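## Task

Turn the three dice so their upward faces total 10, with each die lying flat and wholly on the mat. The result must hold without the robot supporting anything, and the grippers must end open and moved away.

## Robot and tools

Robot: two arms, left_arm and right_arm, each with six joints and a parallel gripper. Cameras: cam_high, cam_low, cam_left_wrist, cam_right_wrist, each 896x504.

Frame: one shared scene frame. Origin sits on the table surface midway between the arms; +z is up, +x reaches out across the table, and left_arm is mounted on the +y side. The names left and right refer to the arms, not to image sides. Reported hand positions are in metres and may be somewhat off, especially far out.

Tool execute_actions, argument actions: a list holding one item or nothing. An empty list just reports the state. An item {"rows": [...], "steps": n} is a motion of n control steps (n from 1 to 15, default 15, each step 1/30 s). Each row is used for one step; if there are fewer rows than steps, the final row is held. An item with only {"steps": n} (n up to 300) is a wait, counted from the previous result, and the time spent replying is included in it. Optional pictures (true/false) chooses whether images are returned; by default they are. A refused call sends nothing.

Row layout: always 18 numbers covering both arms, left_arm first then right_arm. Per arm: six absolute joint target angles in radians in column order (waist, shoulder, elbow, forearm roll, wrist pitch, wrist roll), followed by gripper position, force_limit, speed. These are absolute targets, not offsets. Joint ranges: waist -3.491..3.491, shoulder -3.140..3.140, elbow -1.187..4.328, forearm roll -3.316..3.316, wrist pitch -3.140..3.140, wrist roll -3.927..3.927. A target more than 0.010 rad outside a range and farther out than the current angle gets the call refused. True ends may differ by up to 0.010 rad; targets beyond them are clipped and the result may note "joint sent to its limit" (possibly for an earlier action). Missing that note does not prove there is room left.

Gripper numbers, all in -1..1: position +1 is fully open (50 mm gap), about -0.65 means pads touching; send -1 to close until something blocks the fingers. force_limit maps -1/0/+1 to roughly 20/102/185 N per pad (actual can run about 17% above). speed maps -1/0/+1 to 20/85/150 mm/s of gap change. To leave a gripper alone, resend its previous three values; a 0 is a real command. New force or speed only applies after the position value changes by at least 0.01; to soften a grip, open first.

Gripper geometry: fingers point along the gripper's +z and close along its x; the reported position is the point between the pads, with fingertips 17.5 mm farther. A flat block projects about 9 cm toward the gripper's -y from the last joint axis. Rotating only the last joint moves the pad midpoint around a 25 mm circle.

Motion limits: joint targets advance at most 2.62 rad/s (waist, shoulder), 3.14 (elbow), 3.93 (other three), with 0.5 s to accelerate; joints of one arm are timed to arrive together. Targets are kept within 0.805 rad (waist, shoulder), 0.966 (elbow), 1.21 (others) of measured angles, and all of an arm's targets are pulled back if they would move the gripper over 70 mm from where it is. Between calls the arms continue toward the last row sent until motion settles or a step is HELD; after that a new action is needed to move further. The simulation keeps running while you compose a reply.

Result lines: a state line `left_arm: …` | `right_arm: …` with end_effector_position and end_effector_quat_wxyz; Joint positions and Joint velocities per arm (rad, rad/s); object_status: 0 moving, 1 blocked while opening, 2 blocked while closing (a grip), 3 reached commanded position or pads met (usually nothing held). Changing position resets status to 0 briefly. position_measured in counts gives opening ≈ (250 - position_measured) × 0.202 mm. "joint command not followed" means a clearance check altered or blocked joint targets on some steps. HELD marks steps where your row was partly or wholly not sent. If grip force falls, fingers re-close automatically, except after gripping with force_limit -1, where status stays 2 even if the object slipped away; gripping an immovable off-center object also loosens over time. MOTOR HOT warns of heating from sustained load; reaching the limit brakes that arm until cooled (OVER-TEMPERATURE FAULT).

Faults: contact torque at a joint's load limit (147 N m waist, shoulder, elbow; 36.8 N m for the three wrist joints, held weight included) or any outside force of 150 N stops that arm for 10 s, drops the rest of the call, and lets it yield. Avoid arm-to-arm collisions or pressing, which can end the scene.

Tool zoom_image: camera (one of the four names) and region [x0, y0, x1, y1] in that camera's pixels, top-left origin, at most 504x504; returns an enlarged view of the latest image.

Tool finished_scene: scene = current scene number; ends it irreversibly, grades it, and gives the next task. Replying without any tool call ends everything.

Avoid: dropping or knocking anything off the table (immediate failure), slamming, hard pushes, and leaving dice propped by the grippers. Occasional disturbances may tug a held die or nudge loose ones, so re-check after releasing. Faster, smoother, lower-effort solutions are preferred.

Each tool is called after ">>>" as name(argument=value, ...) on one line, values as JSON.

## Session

>>> execute_actions(actions=[])

Scene clock: 0.00 s of 5700.00 s.
left_arm: end_effector_position=(+0.6681, -0.0977, +0.1206) position_measured=3 object_status=3 end_effector_quat_wxyz=(-0.502, +0.676, -0.165, +0.513) | right_arm: end_effector_position=(+0.5154, -0.4937, +0.1165) position_measured=3 object_status=3 end_effector_quat_wxyz=(+0.408, +0.422, +0.704, +0.400)
Joint positions: left_arm=[-0.932  1.195  0.908 -1.612 -1.542 -0.726] | right_arm=[-0.811  0.064 -0.504 -1.534 -0.926  2.281]
Joint velocities: left_arm=[0.    0.    0.001 0.    0.    0.   ] | right_arm=[ 0.    -0.002  0.     0.002  0.001  0.001]

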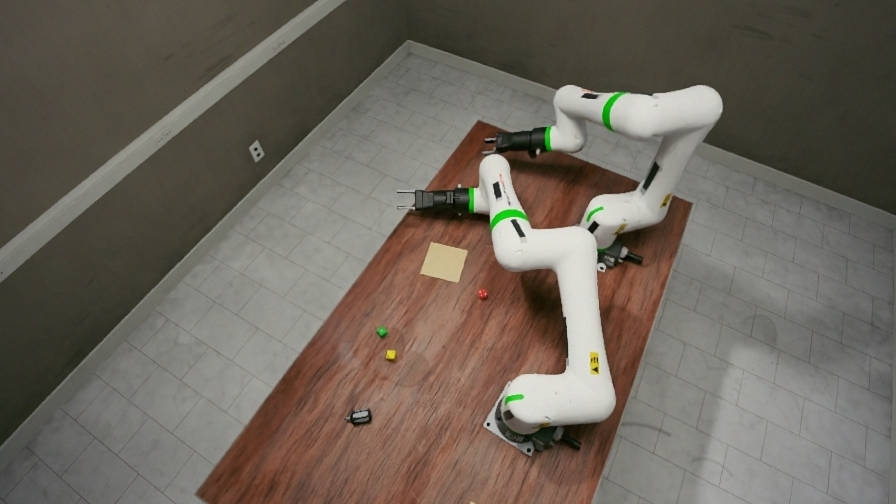

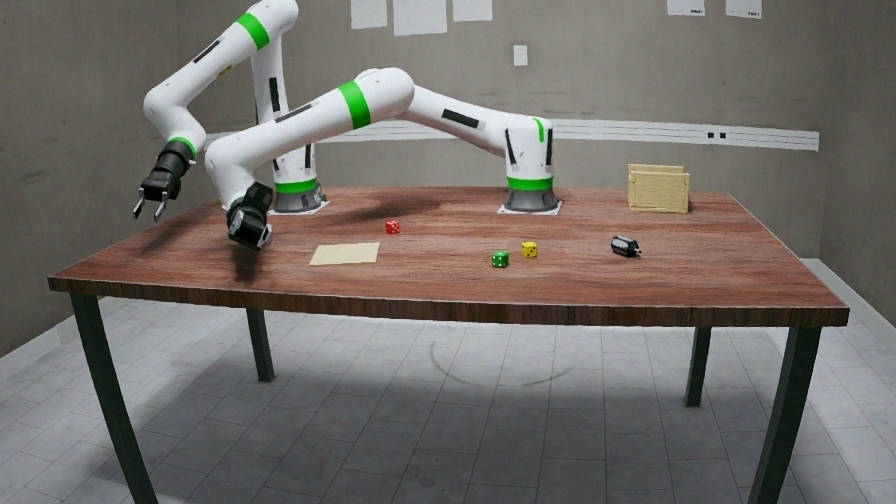

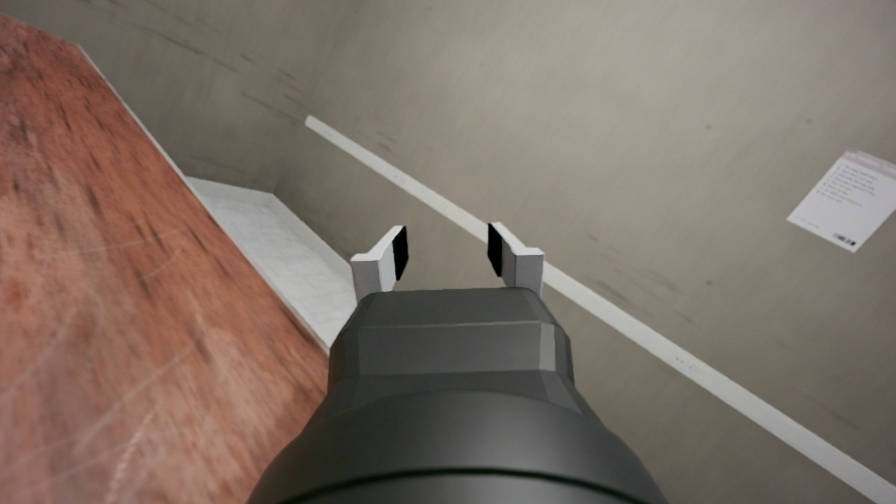

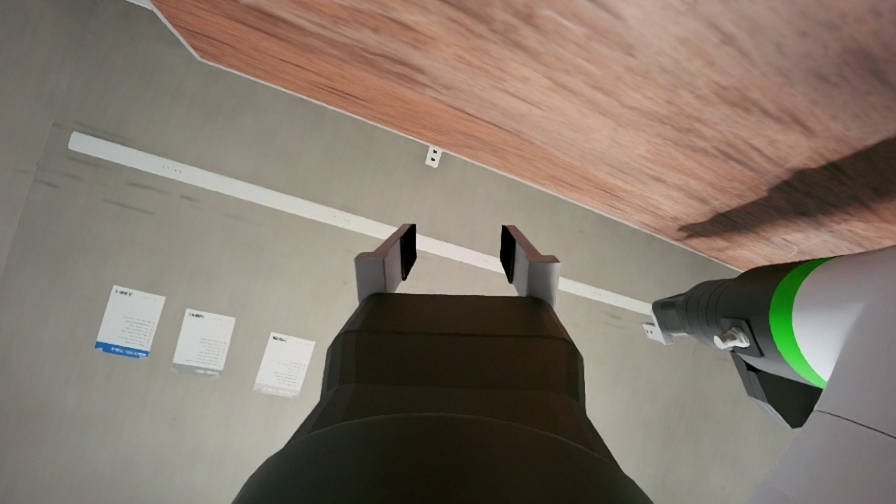

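>>> execute_actions(actions=[{"rows":[[-0.75,0.75,0.908,-1.612,-1.542,-0.726,1,-0.5,0,-1.3,0.064,-0.504,-1.534,-0.926,2.281,1,0,0]],"steps":15}], pictures=false)

>>> execute_actions(actions=[{"rows":[[-0.4,0.45,0.5,-0.8,-1.5,-0.3,1,-0.5,0,-1.3,0.064,-0.504,-1.534,-0.926,2.281,1,0,0]],"steps":15}], pictures=false)

>>> execute_actions(actions=[{"rows":[[-0.05,0.2,0.1,0,-1.471,0.05,1,-0.5,0,-1.3,0.064,-0.504,-1.534,-0.926,2.281,1,0,0]],"steps":15}], pictures=false)

>>> execute_actions(actions=[{"steps":15}])

Scene clock: 22.37 s of 5700.00 s.
left_arm: end_effector_position=(+0.7051, -0.0240, +0.3001) position_measured=3 object_status=3 end_effector_quat_wxyz=(-0.469, +0.691, -0.047, +0.547) | right_arm: end_effector_position=(+0.4414, -0.6420, +0.1165) position_measured=3 object_status=3 end_effector_quat_wxyz=(+0.464, +0.525, +0.631, +0.333)
Joint positions: left_arm=[-0.835  0.958  0.908 -1.612 -1.542 -0.726] | right_arm=[-1.119  0.064 -0.504 -1.534 -0.926  2.281]
Joint velocities: left_arm=[ 0.225 -0.549 -0.001 -0.     0.    -0.002] | right_arm=[-0.762  0.001 -0.001  0.002 -0.     0.001]
Steps of this call (steps 1 to 90: nothing new was sent; then 18.87 s passed at rest; steps 91 to 105: all 15 steps of this action). Readings (joint positions | what the end effector reports):
91: left_arm=[-0.932 1.195 0.908 -1.612 -1.542 -0.726] | right_arm=[-0.812 0.064 -0.504 -1.534 -0.926 2.281] | left_arm position_measured=3 object_status=3 | right_arm position_measured=3 object_status=3
92: left_arm=[-0.931 1.192 0.908 -1.612 -1.542 -0.726] | right_arm=[-0.815 0.064 -0.504 -1.534 -0.926 2.281] | left_arm position_measured=3 object_status=3 | right_arm position_measured=3 object_status=3
94: left_arm=[-0.921 1.168 0.908 -1.612 -1.542 -0.726] | right_arm=[-0.839 0.064 -0.504 -1.534 -0.926 2.281] | left_arm position_measured=3 object_status=3 | right_arm position_measured=3 object_status=3
98: left_arm=[-0.889 1.089 0.908 -1.612 -1.542 -0.726] | right_arm=[-0.939 0.064 -0.504 -1.534 -0.926 2.281] | left_arm position_measured=3 object_status=3 | right_arm position_measured=3 object_status=3
105: the state above

Scene clock: 22.87 s of 5700.00 s.
left_arm: end_effector_position=(+0.6725, +0.1545, +0.2830) position_measured=3 object_status=3 end_effector_quat_wxyz=(-0.326, +0.819, +0.182, +0.435) | right_arm: end_effector_position=(+0.3779, -0.7160, +0.1165) position_measured=3 object_status=3 end_effector_quat_wxyz=(+0.492, +0.579, +0.582, +0.289)
Joint positions: left_arm=[-0.573  0.645  0.675 -1.148 -1.518 -0.482] | right_arm=[-1.3    0.064 -0.504 -1.534 -0.926  2.281]
Joint velocities: left_arm=[ 0.643 -0.721 -0.65   1.284  0.067  0.67 ] | right_arm=[-0.002  0.    -0.001  0.001  0.001  0.002]
Steps of this call (steps 1 to 15: all 15 steps of this action). Readings (joint positions | what the end effector reports):
1: left_arm=[-0.827 0.939 0.908 -1.612 -1.542 -0.726] | right_arm=[-1.145 0.064 -0.504 -1.534 -0.926 2.281] | left_arm position_measured=3 object_status=3 | right_arm position_measured=3 object_status=3
2: left_arm=[-0.818 0.920 0.907 -1.608 -1.542 -0.723] | right_arm=[-1.171 0.064 -0.504 -1.534 -0.926 2.281] | left_arm position_measured=3 object_status=3 | right_arm position_measured=3 object_status=3
4: left_arm=[-0.787 0.883 0.892 -1.576 -1.540 -0.706] | right_arm=[-1.222 0.064 -0.504 -1.534 -0.926 2.281] | left_arm position_measured=3 object_status=3 | right_arm position_measured=3 object_status=3
8: left_arm=[-0.715 0.804 0.819 -1.432 -1.533 -0.630] | right_arm=[-1.293 0.064 -0.504 -1.534 -0.926 2.281] | left_arm position_measured=3 object_status=3 | right_arm position_measured=3 object_status=3
15: the state above

Scene clock: 23.37 s of 5700.00 s.
left_arm: end_effector_position=(+0.5190, +0.2074, +0.1976) position_measured=3 object_status=3 end_effector_quat_wxyz=(-0.125, +0.837, +0.504, +0.175) | right_arm: end_effector_position=(+0.3779, -0.7160, +0.1165) position_measured=3 object_status=3 end_effector_quat_wxyz=(+0.492, +0.579, +0.582, +0.289)
Joint positions: left_arm=[-0.246  0.362  0.317 -0.432 -1.488 -0.149] | right_arm=[-1.3    0.064 -0.504 -1.534 -0.926  2.281]
Joint velocities: left_arm=[ 0.736 -0.607 -0.813  1.615  0.064  0.741] | right_arm=[ 0.002  0.001  0.     0.002 -0.    -0.001]
Steps of this call (steps 1 to 15: all 15 steps of this action). Readings (joint positions | what the end effector reports):
1: left_arm=[-0.551 0.620 0.653 -1.103 -1.516 -0.459] | right_arm=[-1.300 0.064 -0.504 -1.534 -0.926 2.281] | left_arm position_measured=3 object_status=3 | right_arm position_measured=3 object_status=3
2: left_arm=[-0.530 0.597 0.631 -1.060 -1.514 -0.437] | right_arm=[-1.300 0.064 -0.504 -1.534 -0.926 2.281] | left_arm position_measured=3 object_status=3 | right_arm position_measured=3 object_status=3
4: left_arm=[-0.491 0.564 0.588 -0.973 -1.510 -0.397] | right_arm=[-1.300 0.064 -0.504 -1.534 -0.926 2.281] | left_arm position_measured=3 object_status=3 | right_arm position_measured=3 object_status=3
8: left_arm=[-0.408 0.496 0.496 -0.791 -1.503 -0.313] | right_arm=[-1.300 0.064 -0.504 -1.534 -0.926 2.281] | left_arm position_measured=3 object_status=3 | right_arm position_measured=3 object_status=3
15: the state above

Scene clock: 23.87 s of 5700.00 s.
left_arm: end_effector_position=(+0.4438, +0.1710, +0.2159) position_measured=3 object_status=3 end_effector_quat_wxyz=(-0.000, +0.729, +0.684, -0.000) | right_arm: end_effector_position=(+0.3779, -0.7160, +0.1165) position_measured=3 object_status=3 end_effector_quat_wxyz=(+0.492, +0.579, +0.582, +0.289)
Joint positions: left_arm=[-0.05   0.2    0.1   -0.    -1.471  0.05 ] | right_arm=[-1.3    0.064 -0.504 -1.534 -0.926  2.281]
Joint velocities: left_arm=[ 0.001 -0.001  0.001  0.002  0.002  0.001] | right_arm=[ 0.    -0.001 -0.    -0.001 -0.001  0.001]
Steps of this call (steps 1 to 15: the robot went on to your last target). Readings (joint positions | what the end effector reports):
1: left_arm=[-0.221 0.341 0.289 -0.377 -1.486 -0.123] | right_arm=[-1.300 0.064 -0.504 -1.534 -0.926 2.281] | left_arm position_measured=3 object_status=3 | right_arm position_measured=3 object_status=3
2: left_arm=[-0.195 0.320 0.260 -0.320 -1.484 -0.097] | right_arm=[-1.300 0.064 -0.504 -1.534 -0.926 2.281] | left_arm position_measured=3 object_status=3 | right_arm position_measured=3 object_status=3
4: left_arm=[-0.144 0.278 0.204 -0.207 -1.479 -0.045] | right_arm=[-1.300 0.064 -0.504 -1.534 -0.926 2.281] | left_arm position_measured=3 object_status=3 | right_arm position_measured=3 object_status=3
8: left_arm=[-0.069 0.215 0.121 -0.041 -1.473 0.031] | right_arm=[-1.300 0.064 -0.504 -1.534 -0.926 2.281] | left_arm position_measured=3 object_status=3 | right_arm position_measured=3 object_status=3
15: the state above

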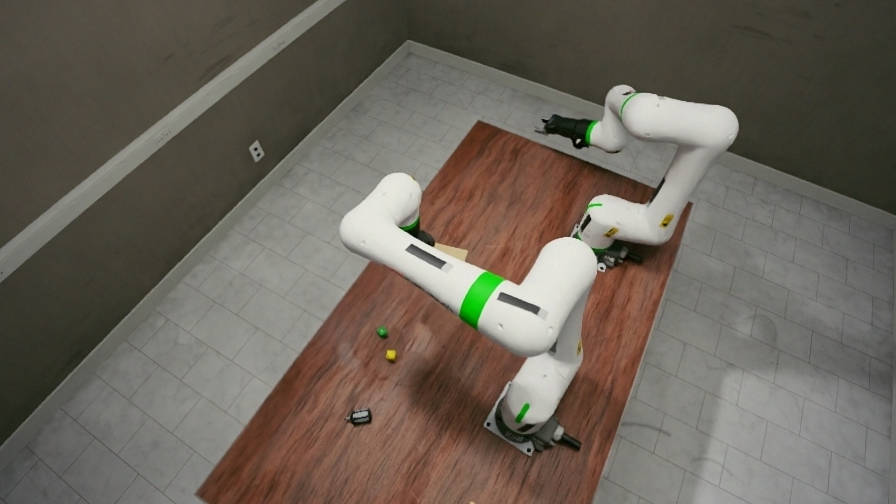

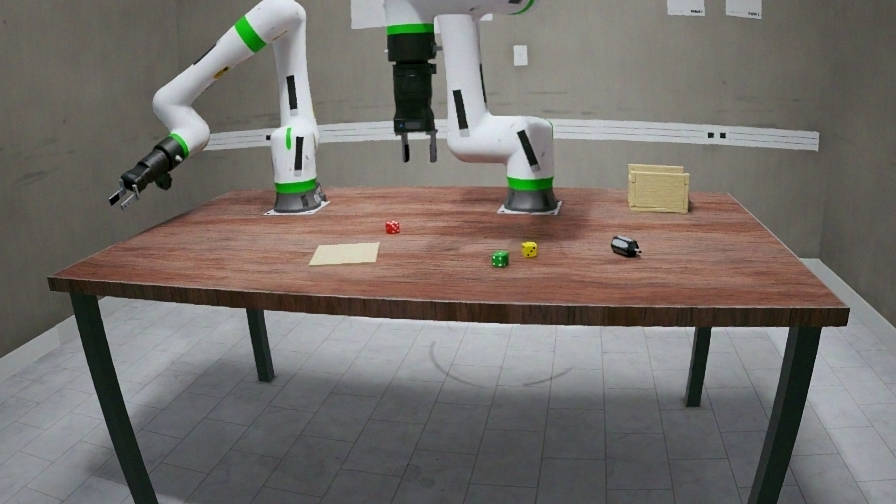

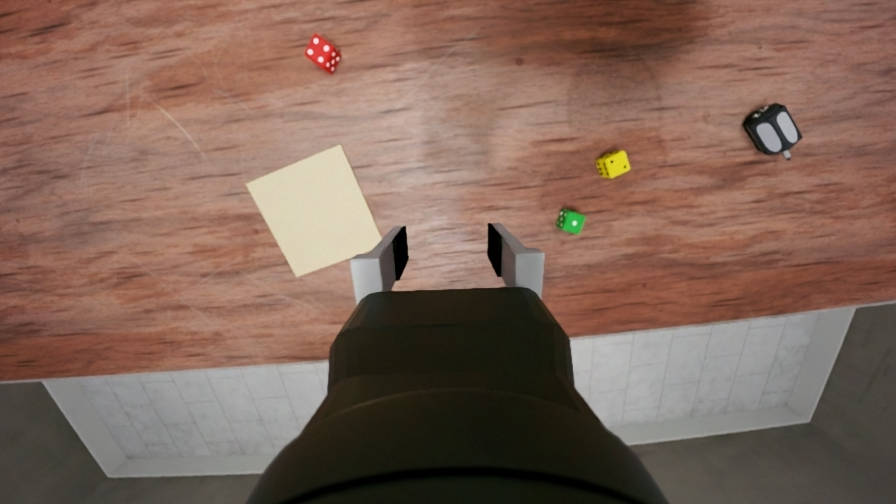

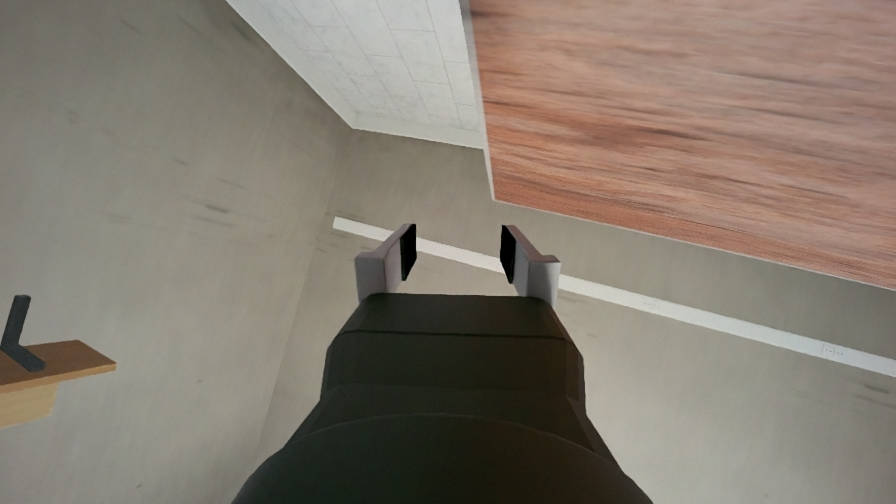

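>>> zoom_image(camera="cam_left_wrist", region=[540, 130, 680, 250])

>>> zoom_image(camera="cam_left_wrist", region=[280, 20, 380, 90])

>>> zoom_image(camera="cam_low", region=[370, 205, 560, 285])

>>> zoom_image(camera="cam_high", region=[360, 310, 420, 375])

Region (540, 130, 680, 250) of cam_left_wrist's 896x504 image, scaled by 3.600, with more detail than that image has; it fills the top 432 rows of this view, and the rest is white.

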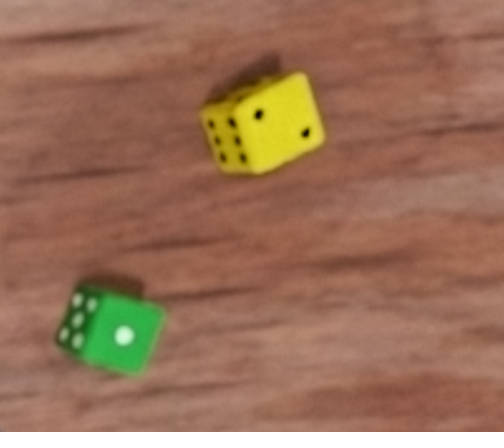

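Region (280, 20, 380, 90) of cam_left_wrist's 896x504 image, scaled by 5.040, with more detail than that image has; it fills the top 353 rows of this view, and the rest is white.

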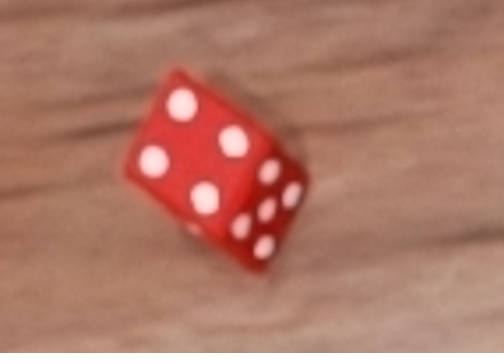

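Region (370, 205, 560, 285) of cam_low's 896x504 image, scaled by 2.653, with more detail than that image has; it fills the top 212 rows of this view, and the rest is white.

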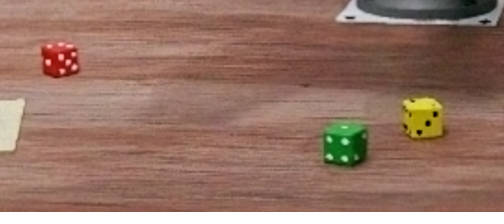

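Region (360, 310, 420, 375) of cam_high's 896x504 image, scaled by 7.754, with more detail than that image has; it fills the left 465 columns of this view, and the rest is white.

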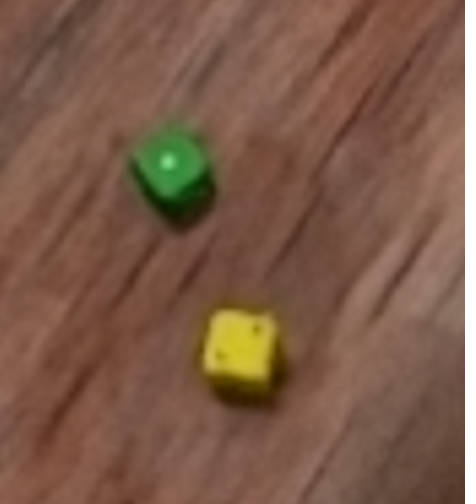

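>>> execute_actions(actions=[{"rows":[[0.227,0.319,-0.103,0,-1.149,-0.447,1,-0.5,0,-1.3,0.064,-0.504,-1.534,-0.926,2.281,1,0,0]],"steps":15}], pictures=false)

>>> execute_actions(actions=[{"steps":12}])

Scene clock: 55.73 s of 5700.00 s.
left_arm: end_effector_position=(+0.4868, +0.2945, +0.0939) position_measured=3 object_status=3 end_effector_quat_wxyz=(-0.000, +0.789, +0.614, -0.000) | right_arm: end_effector_position=(+0.3779, -0.7160, +0.1165) position_measured=3 object_status=3 end_effector_quat_wxyz=(+0.492, +0.579, +0.582, +0.289)
Joint positions: left_arm=[ 0.181  0.299 -0.069  0.    -1.203 -0.364] | right_arm=[-1.3    0.064 -0.504 -1.534 -0.926  2.281]
Joint velocities: left_arm=[ 0.53   0.229 -0.388 -0.004  0.61  -0.938] | right_arm=[-0.001  0.     0.    -0.001 -0.001 -0.001]
Steps of this call (steps 1 to 15: the robot went on to your last target; steps 16 to 90: nothing new was sent; then 28.37 s passed at rest; steps 91 to 105: all 15 steps of this action). Readings (joint positions | what the end effector reports):
91: left_arm=[-0.050 0.200 0.100 0.000 -1.471 0.050] | right_arm=[-1.300 0.064 -0.504 -1.534 -0.926 2.281] | left_arm position_measured=3 object_status=3 | right_arm position_measured=3 object_status=3
92: left_arm=[-0.047 0.201 0.098 0.000 -1.468 0.045] | right_arm=[-1.300 0.064 -0.504 -1.534 -0.926 2.281] | left_arm position_measured=3 object_status=3 | right_arm position_measured=3 object_status=3
94: left_arm=[-0.027 0.209 0.083 0.000 -1.445 0.009] | right_arm=[-1.300 0.064 -0.504 -1.534 -0.926 2.281] | left_arm position_measured=3 object_status=3 | right_arm position_measured=3 object_status=3
98: left_arm=[0.049 0.242 0.028 0.000 -1.356 -0.127] | right_arm=[-1.300 0.064 -0.504 -1.534 -0.926 2.281] | left_arm position_measured=3 object_status=3 | right_arm position_measured=3 object_status=3
105: the state above

Scene clock: 56.13 s of 5700.00 s.
left_arm: end_effector_position=(+0.4886, +0.3198, +0.0702) position_measured=3 object_status=3 end_effector_quat_wxyz=(-0.000, +0.800, +0.600, -0.000) | right_arm: end_effector_position=(+0.3779, -0.7160, +0.1165) position_measured=3 object_status=3 end_effector_quat_wxyz=(+0.492, +0.579, +0.582, +0.289)
Joint positions: left_arm=[ 0.227  0.319 -0.103 -0.    -1.149 -0.447] | right_arm=[-1.3    0.064 -0.504 -1.534 -0.926  2.281]
Joint velocities: left_arm=[ 0.001  0.001 -0.001  0.001  0.    -0.001] | right_arm=[ 0.001 -0.001  0.    -0.002  0.    -0.   ]
Steps of this call (steps 1 to 12: the robot went on to your last target). Readings (joint positions | what the end effector reports):
1: left_arm=[0.198 0.306 -0.082 -0.000 -1.183 -0.394] | right_arm=[-1.300 0.064 -0.504 -1.534 -0.926 2.281] | left_arm position_measured=3 object_status=3 | right_arm position_measured=3 object_status=3
2: left_arm=[0.211 0.312 -0.091 -0.000 -1.168 -0.418] | right_arm=[-1.300 0.064 -0.504 -1.534 -0.926 2.281] | left_arm position_measured=3 object_status=3 | right_arm position_measured=3 object_status=3
4: left_arm=[0.225 0.318 -0.102 -0.000 -1.151 -0.443] | right_arm=[-1.300 0.064 -0.504 -1.534 -0.926 2.281] | left_arm position_measured=3 object_status=3 | right_arm position_measured=3 object_status=3
8: left_arm=[0.227 0.319 -0.103 -0.000 -1.149 -0.447] | right_arm=[-1.300 0.064 -0.504 -1.534 -0.926 2.281] | left_arm position_measured=3 object_status=3 | right_arm position_measured=3 object_status=3
12: the state above

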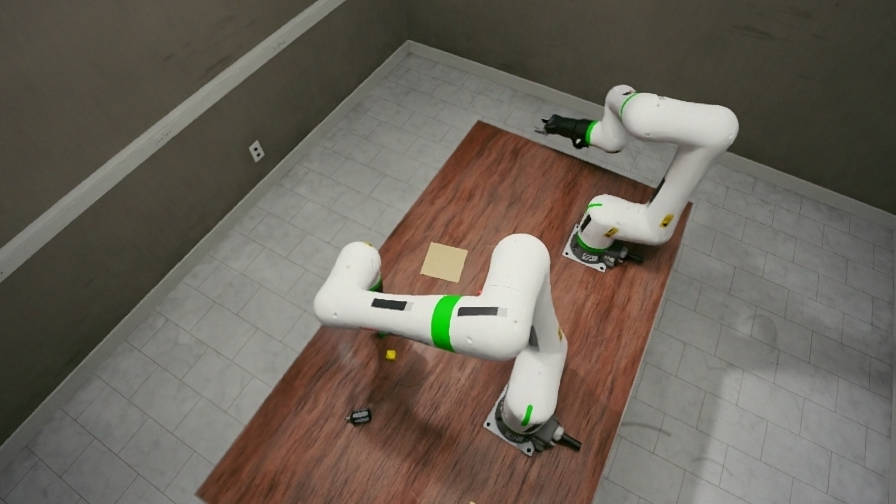

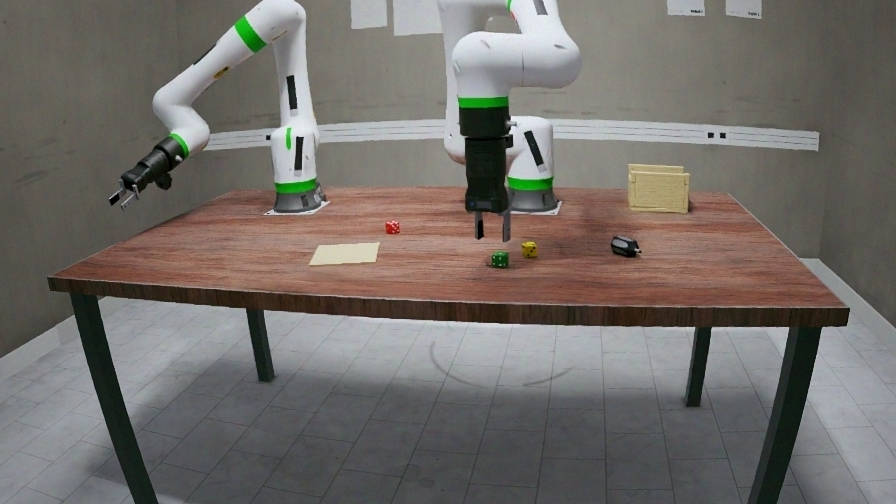

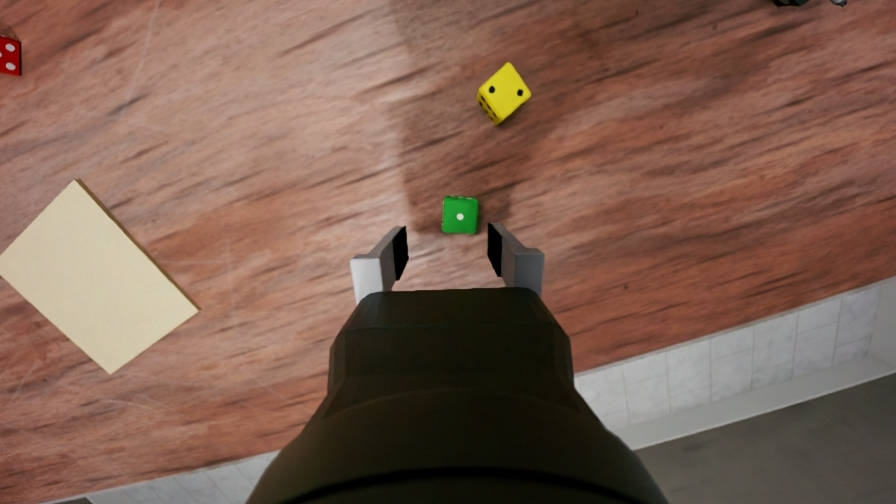

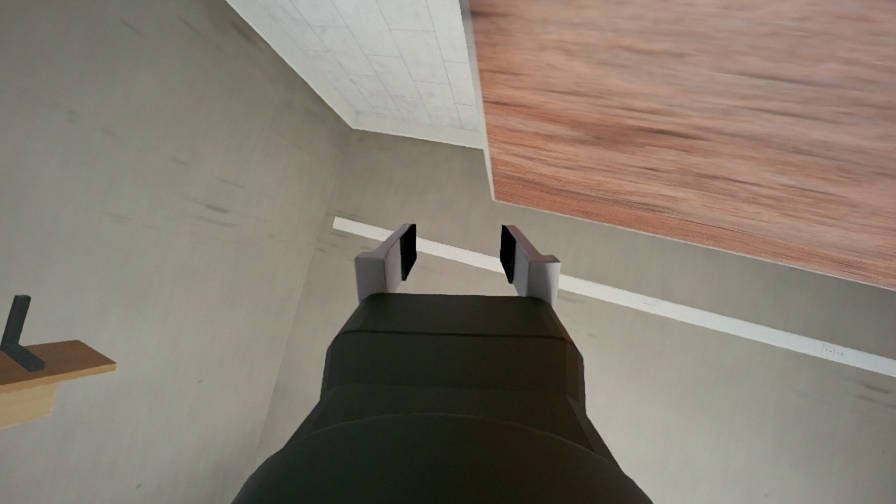

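>>> execute_actions(actions=[])

Scene clock: 84.33 s of 5700.00 s.
left_arm: end_effector_position=(+0.4886, +0.3198, +0.0702) position_measured=3 object_status=3 end_effector_quat_wxyz=(-0.000, +0.800, +0.600, -0.000) | right_arm: end_effector_position=(+0.3779, -0.7160, +0.1165) position_measured=3 object_status=3 end_effector_quat_wxyz=(+0.492, +0.579, +0.582, +0.289)
Joint positions: left_arm=[ 0.227  0.319 -0.103  0.    -1.149 -0.447] | right_arm=[-1.3    0.064 -0.504 -1.534 -0.926  2.281]
Joint velocities: left_arm=[-0.    -0.     0.001 -0.    -0.001  0.001] | right_arm=[ 0.     0.001 -0.001 -0.     0.    -0.001]
Steps of this call (steps 1 to 30: the robot went on to your last target; steps 31 to 90: nothing new was sent; then 25.20 s passed at rest). Readings (joint positions | what the end effector reports):
1: left_arm=[0.227 0.319 -0.103 -0.000 -1.149 -0.447] | right_arm=[-1.300 0.064 -0.504 -1.534 -0.926 2.281] | left_arm position_measured=3 object_status=3 | right_arm position_measured=3 object_status=3
2: left_arm=[0.227 0.319 -0.103 -0.000 -1.149 -0.447] | right_arm=[-1.300 0.064 -0.504 -1.534 -0.926 2.281] | left_arm position_measured=3 object_status=3 | right_arm position_measured=3 object_status=3
4: left_arm=[0.227 0.319 -0.103 -0.000 -1.149 -0.447] | right_arm=[-1.300 0.064 -0.504 -1.534 -0.926 2.281] | left_arm position_measured=3 object_status=3 | right_arm position_measured=3 object_status=3
8: left_arm=[0.227 0.319 -0.103 -0.000 -1.149 -0.447] | right_arm=[-1.300 0.064 -0.504 -1.534 -0.926 2.281] | left_arm position_measured=3 object_status=3 | right_arm position_measured=3 object_status=3
90: the state above
All arms were judged still, so your last target was given up. Only a new action makes them travel on or press farther. Fingers that are still opening or closing keep moving.

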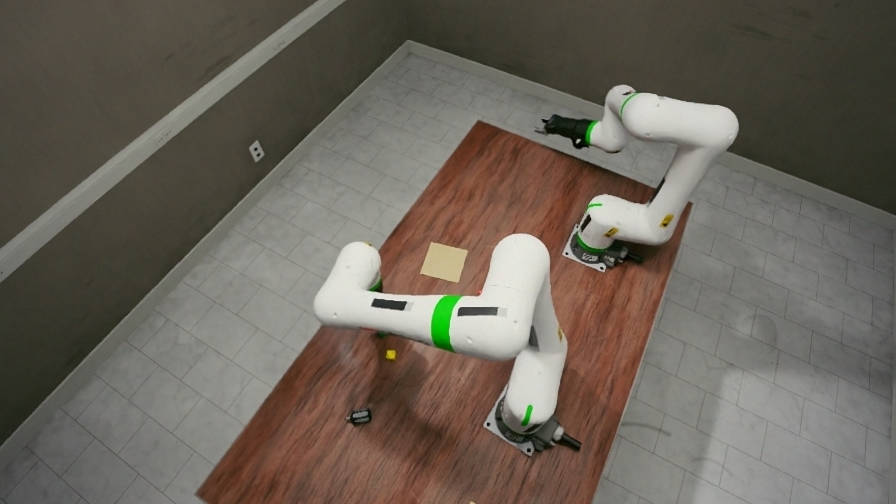

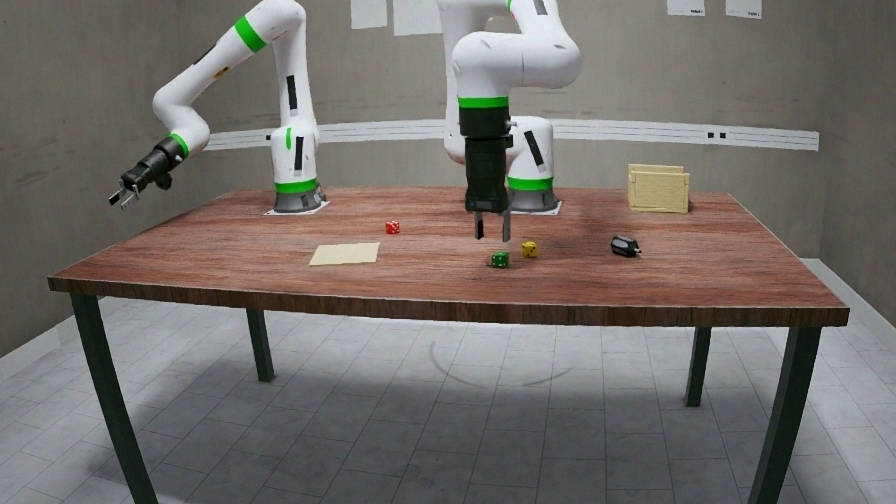

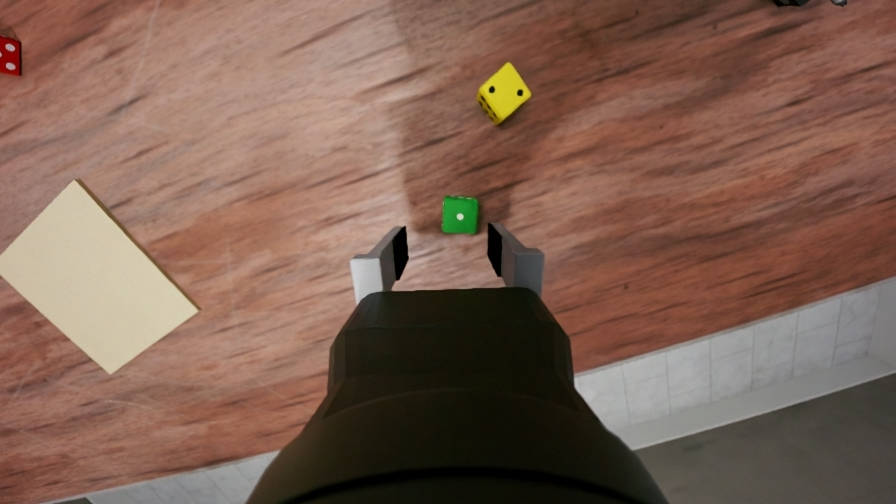

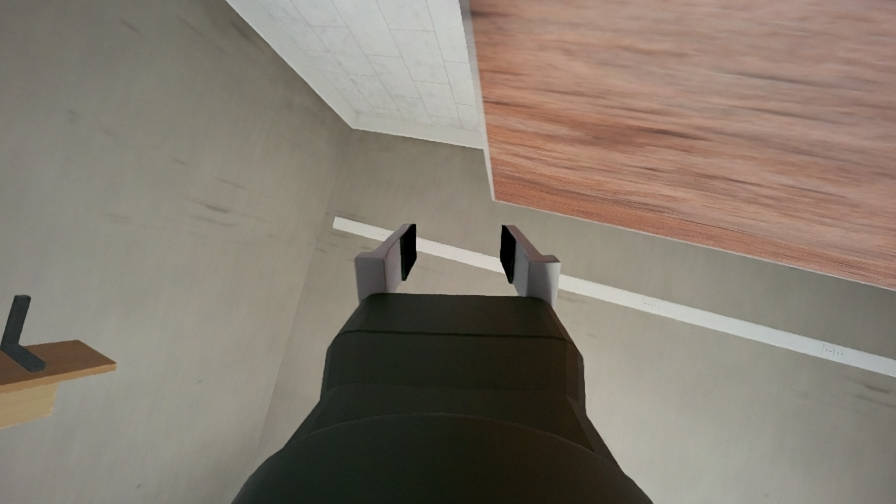

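>>> execute_actions(actions=[{"rows":[[0.246,0.321,-0.100,0,-1.15,-0.466,1,-0.5,0,-1.3,0.064,-0.504,-1.534,-0.926,2.281,1,0,0],[0.246,0.321,-0.100,0,-1.15,-0.466,1,-0.5,0,-1.3,0.064,-0.504,-1.534,-0.926,2.281,1,0,0],[0.246,0.321,-0.100,0,-1.15,-0.466,1,-0.5,0,-1.3,0.064,-0.504,-1.534,-0.926,2.281,1,0,0],[0.246,0.321,-0.100,0,-1.15,-0.466,1,-0.5,0,-1.3,0.064,-0.504,-1.534,-0.926,2.281,1,0,0],[0.246,0.380,-0.151,0,-1.040,-0.466,1,-0.5,0,-1.3,0.064,-0.504,-1.534,-0.926,2.281,1,0,0]],"steps":15}])

Scene clock: 100.60 s of 5700.00 s.
left_arm: end_effector_position=(+0.4913, +0.3303, +0.0201) position_measured=3 object_status=3 end_effector_quat_wxyz=(+0.000, +0.800, +0.600, -0.000) | right_arm: end_effector_position=(+0.3779, -0.7160, +0.1165) position_measured=3 object_status=3 end_effector_quat_wxyz=(+0.492, +0.579, +0.582, +0.289)
Joint positions: left_arm=[ 0.246  0.38  -0.151  0.    -1.04  -0.466] | right_arm=[-1.3    0.064 -0.504 -1.534 -0.926  2.281]
Joint velocities: left_arm=[-0.    -0.    -0.001  0.001  0.004  0.   ] | right_arm=[ 0.001 -0.    -0.002 -0.    -0.     0.001]
Steps of this call (steps 1 to 90: nothing new was sent; then 12.77 s passed at rest; steps 91 to 105: all 15 steps of this action). Readings (joint positions | what the end effector reports):
91: left_arm=[0.227 0.319 -0.103 0.000 -1.149 -0.447] | right_arm=[-1.300 0.064 -0.504 -1.534 -0.926 2.281] | left_arm position_measured=3 object_status=3 | right_arm position_measured=3 object_status=3
92: left_arm=[0.230 0.319 -0.103 0.000 -1.149 -0.451] | right_arm=[-1.300 0.064 -0.504 -1.534 -0.926 2.281] | left_arm position_measured=3 object_status=3 | right_arm position_measured=3 object_status=3
94: left_arm=[0.243 0.321 -0.101 0.000 -1.149 -0.463] | right_arm=[-1.300 0.064 -0.504 -1.534 -0.926 2.281] | left_arm position_measured=3 object_status=3 | right_arm position_measured=3 object_status=3
98: left_arm=[0.246 0.343 -0.119 0.000 -1.109 -0.466] | right_arm=[-1.300 0.064 -0.504 -1.534 -0.926 2.281] | left_arm position_measured=3 object_status=3 | right_arm position_measured=3 object_status=3
105: the state above

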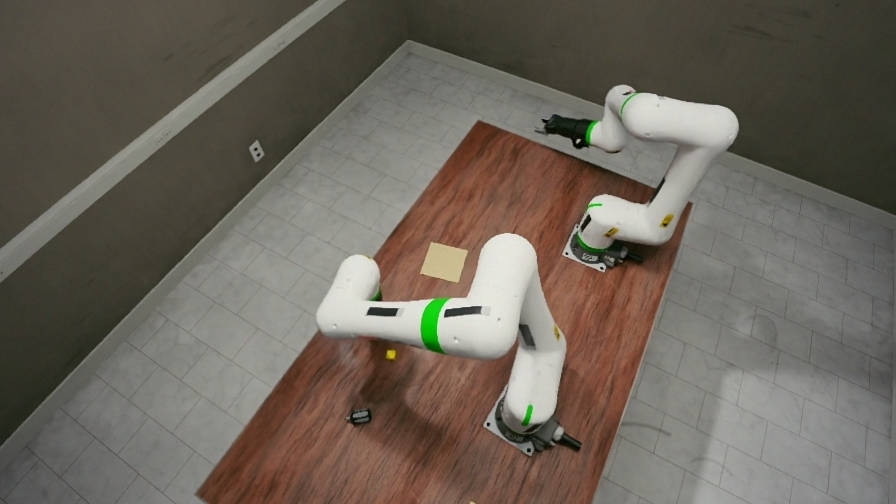

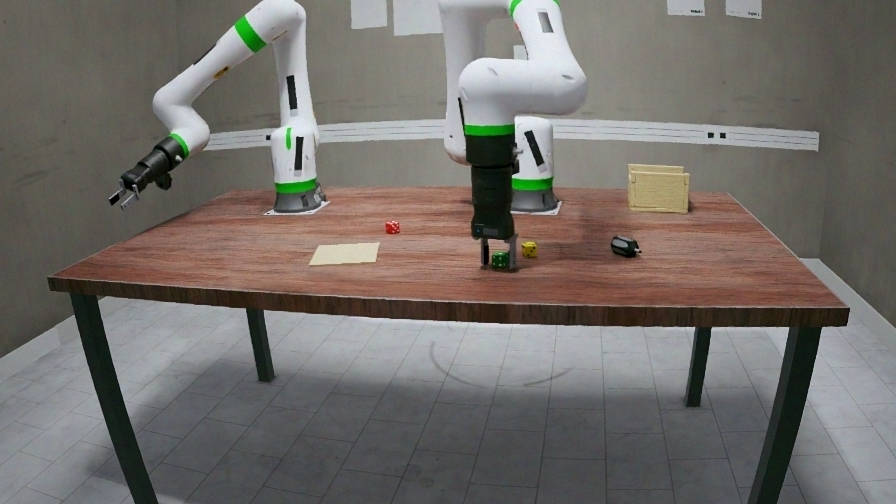

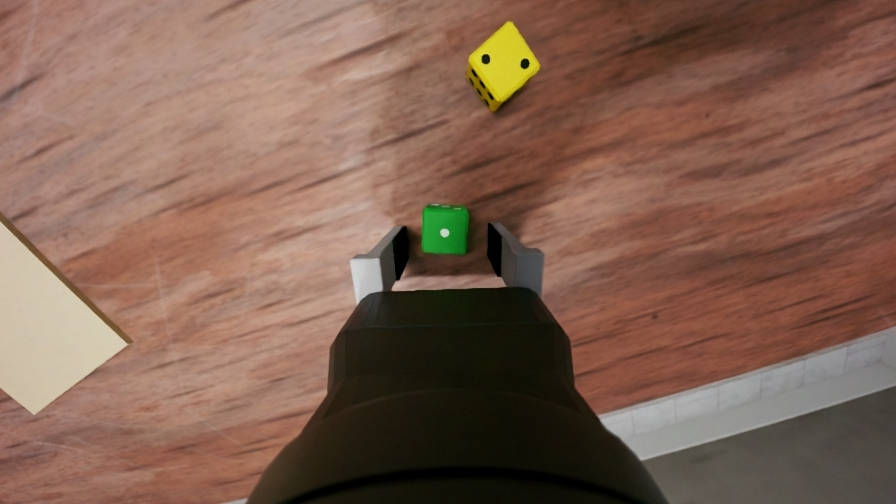

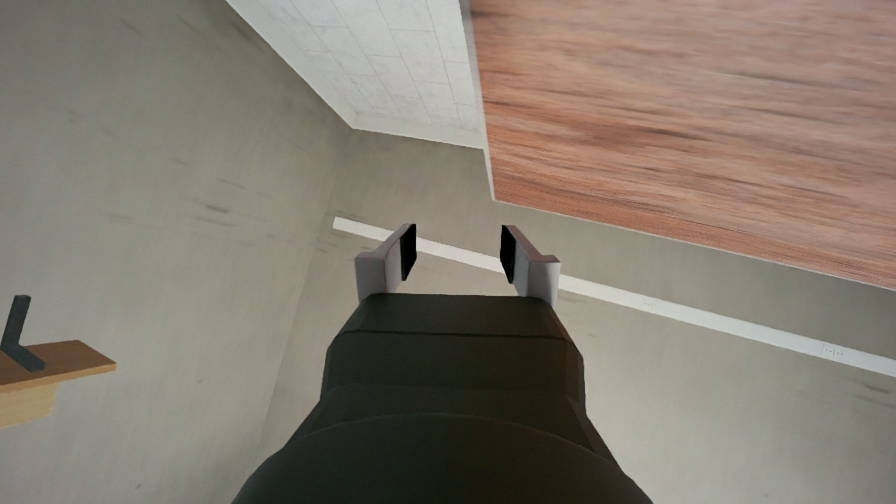

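>>> execute_actions(actions=[{"rows":[[0.246,0.380,-0.151,0,-1.040,-0.466,-1,-0.5,0,-1.3,0.064,-0.504,-1.534,-0.926,2.281,1,0,0],[0.246,0.380,-0.151,0,-1.040,-0.466,-1,-0.5,0,-1.3,0.064,-0.504,-1.534,-0.926,2.281,1,0,0],[0.246,0.380,-0.151,0,-1.040,-0.466,-1,-0.5,0,-1.3,0.064,-0.504,-1.534,-0.926,2.281,1,0,0],[0.246,0.380,-0.151,0,-1.040,-0.466,-1,-0.5,0,-1.3,0.064,-0.504,-1.534,-0.926,2.281,1,0,0],[0.246,0.380,-0.151,0,-1.040,-0.466,-1,-0.5,0,-1.3,0.064,-0.504,-1.534,-0.926,2.281,1,0,0],[0.246,0.380,-0.151,0,-1.040,-0.466,-1,-0.5,0,-1.3,0.064,-0.504,-1.534,-0.926,2.281,1,0,0],[0.246,0.380,-0.151,0,-1.040,-0.466,-1,-0.5,0,-1.3,0.064,-0.504,-1.534,-0.926,2.281,1,0,0],[0.246,0.380,-0.151,0,-1.040,-0.466,-1,-0.5,0,-1.3,0.064,-0.504,-1.534,-0.926,2.281,1,0,0],[0.246,0.380,-0.151,0,-1.040,-0.466,-1,-0.5,0,-1.3,0.064,-0.504,-1.534,-0.926,2.281,1,0,0],[0.246,0.35,-0.08,0,-1.14,-0.466,-1,-0.5,0,-1.3,0.064,-0.504,-1.534,-0.926,2.281,1,0,0]],"steps":15}], pictures=false)

>>> execute_actions(actions=[{"rows":[[0.1,0.40,0.0,0,-1.17,-0.2,-1,-0.5,0,-1.3,0.064,-0.504,-1.534,-0.926,2.281,1,0,0],[0,0.43,0.024,0,-1.165,0,-1,-0.5,0,-1.3,0.064,-0.504,-1.534,-0.926,2.281,1,0,0]],"steps":15}], pictures=false)

>>> execute_actions(actions=[{"rows":[[0,0.471,-0.017,0,-1.083,0,-1,-0.5,0,-1.3,0.064,-0.504,-1.534,-0.926,2.281,1,0,0]],"steps":11}], pictures=false)

Scene clock: 136.97 s of 5700.00 s.
left_arm: end_effector_position=(+0.4992, +0.3319, +0.0563) position_measured=133 object_status=0 end_effector_quat_wxyz=(+0.000, +0.800, +0.600, +0.001) | right_arm: end_effector_position=(+0.3779, -0.7160, +0.1165) position_measured=3 object_status=3 end_effector_quat_wxyz=(+0.492, +0.579, +0.582, +0.289)
Joint positions: left_arm=[ 0.246  0.354 -0.091 -0.    -1.124 -0.466] | right_arm=[-1.3    0.064 -0.504 -1.534 -0.926  2.281]
Joint velocities: left_arm=[ 0.    -0.138  0.32   0.    -0.445  0.   ] | right_arm=[ 0.001 -0.001 -0.001  0.    -0.001  0.001]
Steps of this call (steps 1 to 15: the robot went on to your last target; steps 16 to 90: nothing new was sent; then 32.87 s passed at rest; steps 91 to 105: all 15 steps of this action). Readings (joint positions | what the end effector reports):
91: left_arm=[0.246 0.380 -0.151 -0.000 -1.040 -0.466] | right_arm=[-1.300 0.064 -0.504 -1.534 -0.926 2.281] | left_arm position_measured=11 object_status=0 | right_arm position_measured=3 object_status=3
92: left_arm=[0.246 0.380 -0.151 -0.000 -1.040 -0.466] | right_arm=[-1.300 0.064 -0.504 -1.534 -0.926 2.281] | left_arm position_measured=25 object_status=0 | right_arm position_measured=3 object_status=3
94: left_arm=[0.246 0.380 -0.151 -0.000 -1.040 -0.466] | right_arm=[-1.300 0.064 -0.504 -1.534 -0.926 2.281] | left_arm position_measured=53 object_status=0 | right_arm position_measured=3 object_status=3
98: left_arm=[0.246 0.380 -0.151 0.000 -1.040 -0.466] | right_arm=[-1.300 0.064 -0.504 -1.534 -0.926 2.281] | left_arm position_measured=109 object_status=0 | right_arm position_measured=3 object_status=3
105: the state above

Scene clock: 137.47 s of 5700.00 s.
left_arm: end_effector_position=(+0.5094, +0.1967, +0.0602) position_measured=133 object_status=2 end_effector_quat_wxyz=(+0.000, +0.732, +0.681, +0.000) | right_arm: end_effector_position=(+0.3779, -0.7160, +0.1165) position_measured=3 object_status=3 end_effector_quat_wxyz=(+0.492, +0.579, +0.582, +0.289)
Joint positions: left_arm=[ 0.008  0.427  0.021  0.    -1.164 -0.015] | right_arm=[-1.3    0.064 -0.504 -1.534 -0.926  2.281]
Joint velocities: left_arm=[-0.231  0.075  0.081  0.    -0.015  0.438] | right_arm=[-0.    -0.    -0.     0.001 -0.    -0.001]
Steps of this call (steps 1 to 15: all 15 steps of this action). Readings (joint positions | what the end effector reports):
1: left_arm=[0.246 0.351 -0.083 -0.000 -1.135 -0.466] | right_arm=[-1.300 0.064 -0.504 -1.534 -0.926 2.281] | left_arm position_measured=133 object_status=2 | right_arm position_measured=3 object_status=3
2: left_arm=[0.244 0.351 -0.075 -0.000 -1.141 -0.461] | right_arm=[-1.300 0.064 -0.504 -1.534 -0.926 2.281] | left_arm position_measured=133 object_status=2 | right_arm position_measured=3 object_status=3
4: left_arm=[0.224 0.357 -0.057 -0.000 -1.148 -0.425] | right_arm=[-1.300 0.064 -0.504 -1.534 -0.926 2.281] | left_arm position_measured=133 object_status=2 | right_arm position_measured=3 object_status=3
8: left_arm=[0.138 0.385 -0.025 -0.000 -1.155 -0.264] | right_arm=[-1.300 0.064 -0.504 -1.534 -0.926 2.281] | left_arm position_measured=133 object_status=2 | right_arm position_measured=3 object_status=3
15: the state above

Scene clock: 137.83 s of 5700.00 s.
left_arm: end_effector_position=(+0.5090, +0.1922, +0.0209) position_measured=133 object_status=2 end_effector_quat_wxyz=(+0.000, +0.729, +0.684, -0.000) | right_arm: end_effector_position=(+0.3779, -0.7160, +0.1165) position_measured=3 object_status=3 end_effector_quat_wxyz=(+0.492, +0.579, +0.582, +0.289)
Joint positions: left_arm=[ 0.     0.471 -0.017  0.    -1.083 -0.   ] | right_arm=[-1.3    0.064 -0.504 -1.534 -0.926  2.281]
Joint velocities: left_arm=[-0.001 -0.    -0.002 -0.003  0.001 -0.   ] | right_arm=[ 0.001  0.001 -0.    -0.    -0.     0.001]
Steps of this call (steps 1 to 11: all 11 steps of this action). Readings (joint positions | what the end effector reports):
1: left_arm=[0.002 0.430 0.023 0.000 -1.165 -0.004] | right_arm=[-1.300 0.064 -0.504 -1.534 -0.926 2.281] | left_arm position_measured=133 object_status=2 | right_arm position_measured=3 object_status=3
2: left_arm=[0.000 0.433 0.022 0.000 -1.160 -0.001] | right_arm=[-1.300 0.064 -0.504 -1.534 -0.926 2.281] | left_arm position_measured=133 object_status=2 | right_arm position_measured=3 object_status=3
4: left_arm=[0.000 0.452 0.006 0.000 -1.126 -0.000] | right_arm=[-1.300 0.064 -0.504 -1.534 -0.926 2.281] | left_arm position_measured=133 object_status=2 | right_arm position_measured=3 object_status=3
8: left_arm=[0.000 0.471 -0.017 0.000 -1.084 -0.000] | right_arm=[-1.300 0.064 -0.504 -1.534 -0.926 2.281] | left_arm position_measured=133 object_status=2 | right_arm position_measured=3 object_status=3
11: the state above


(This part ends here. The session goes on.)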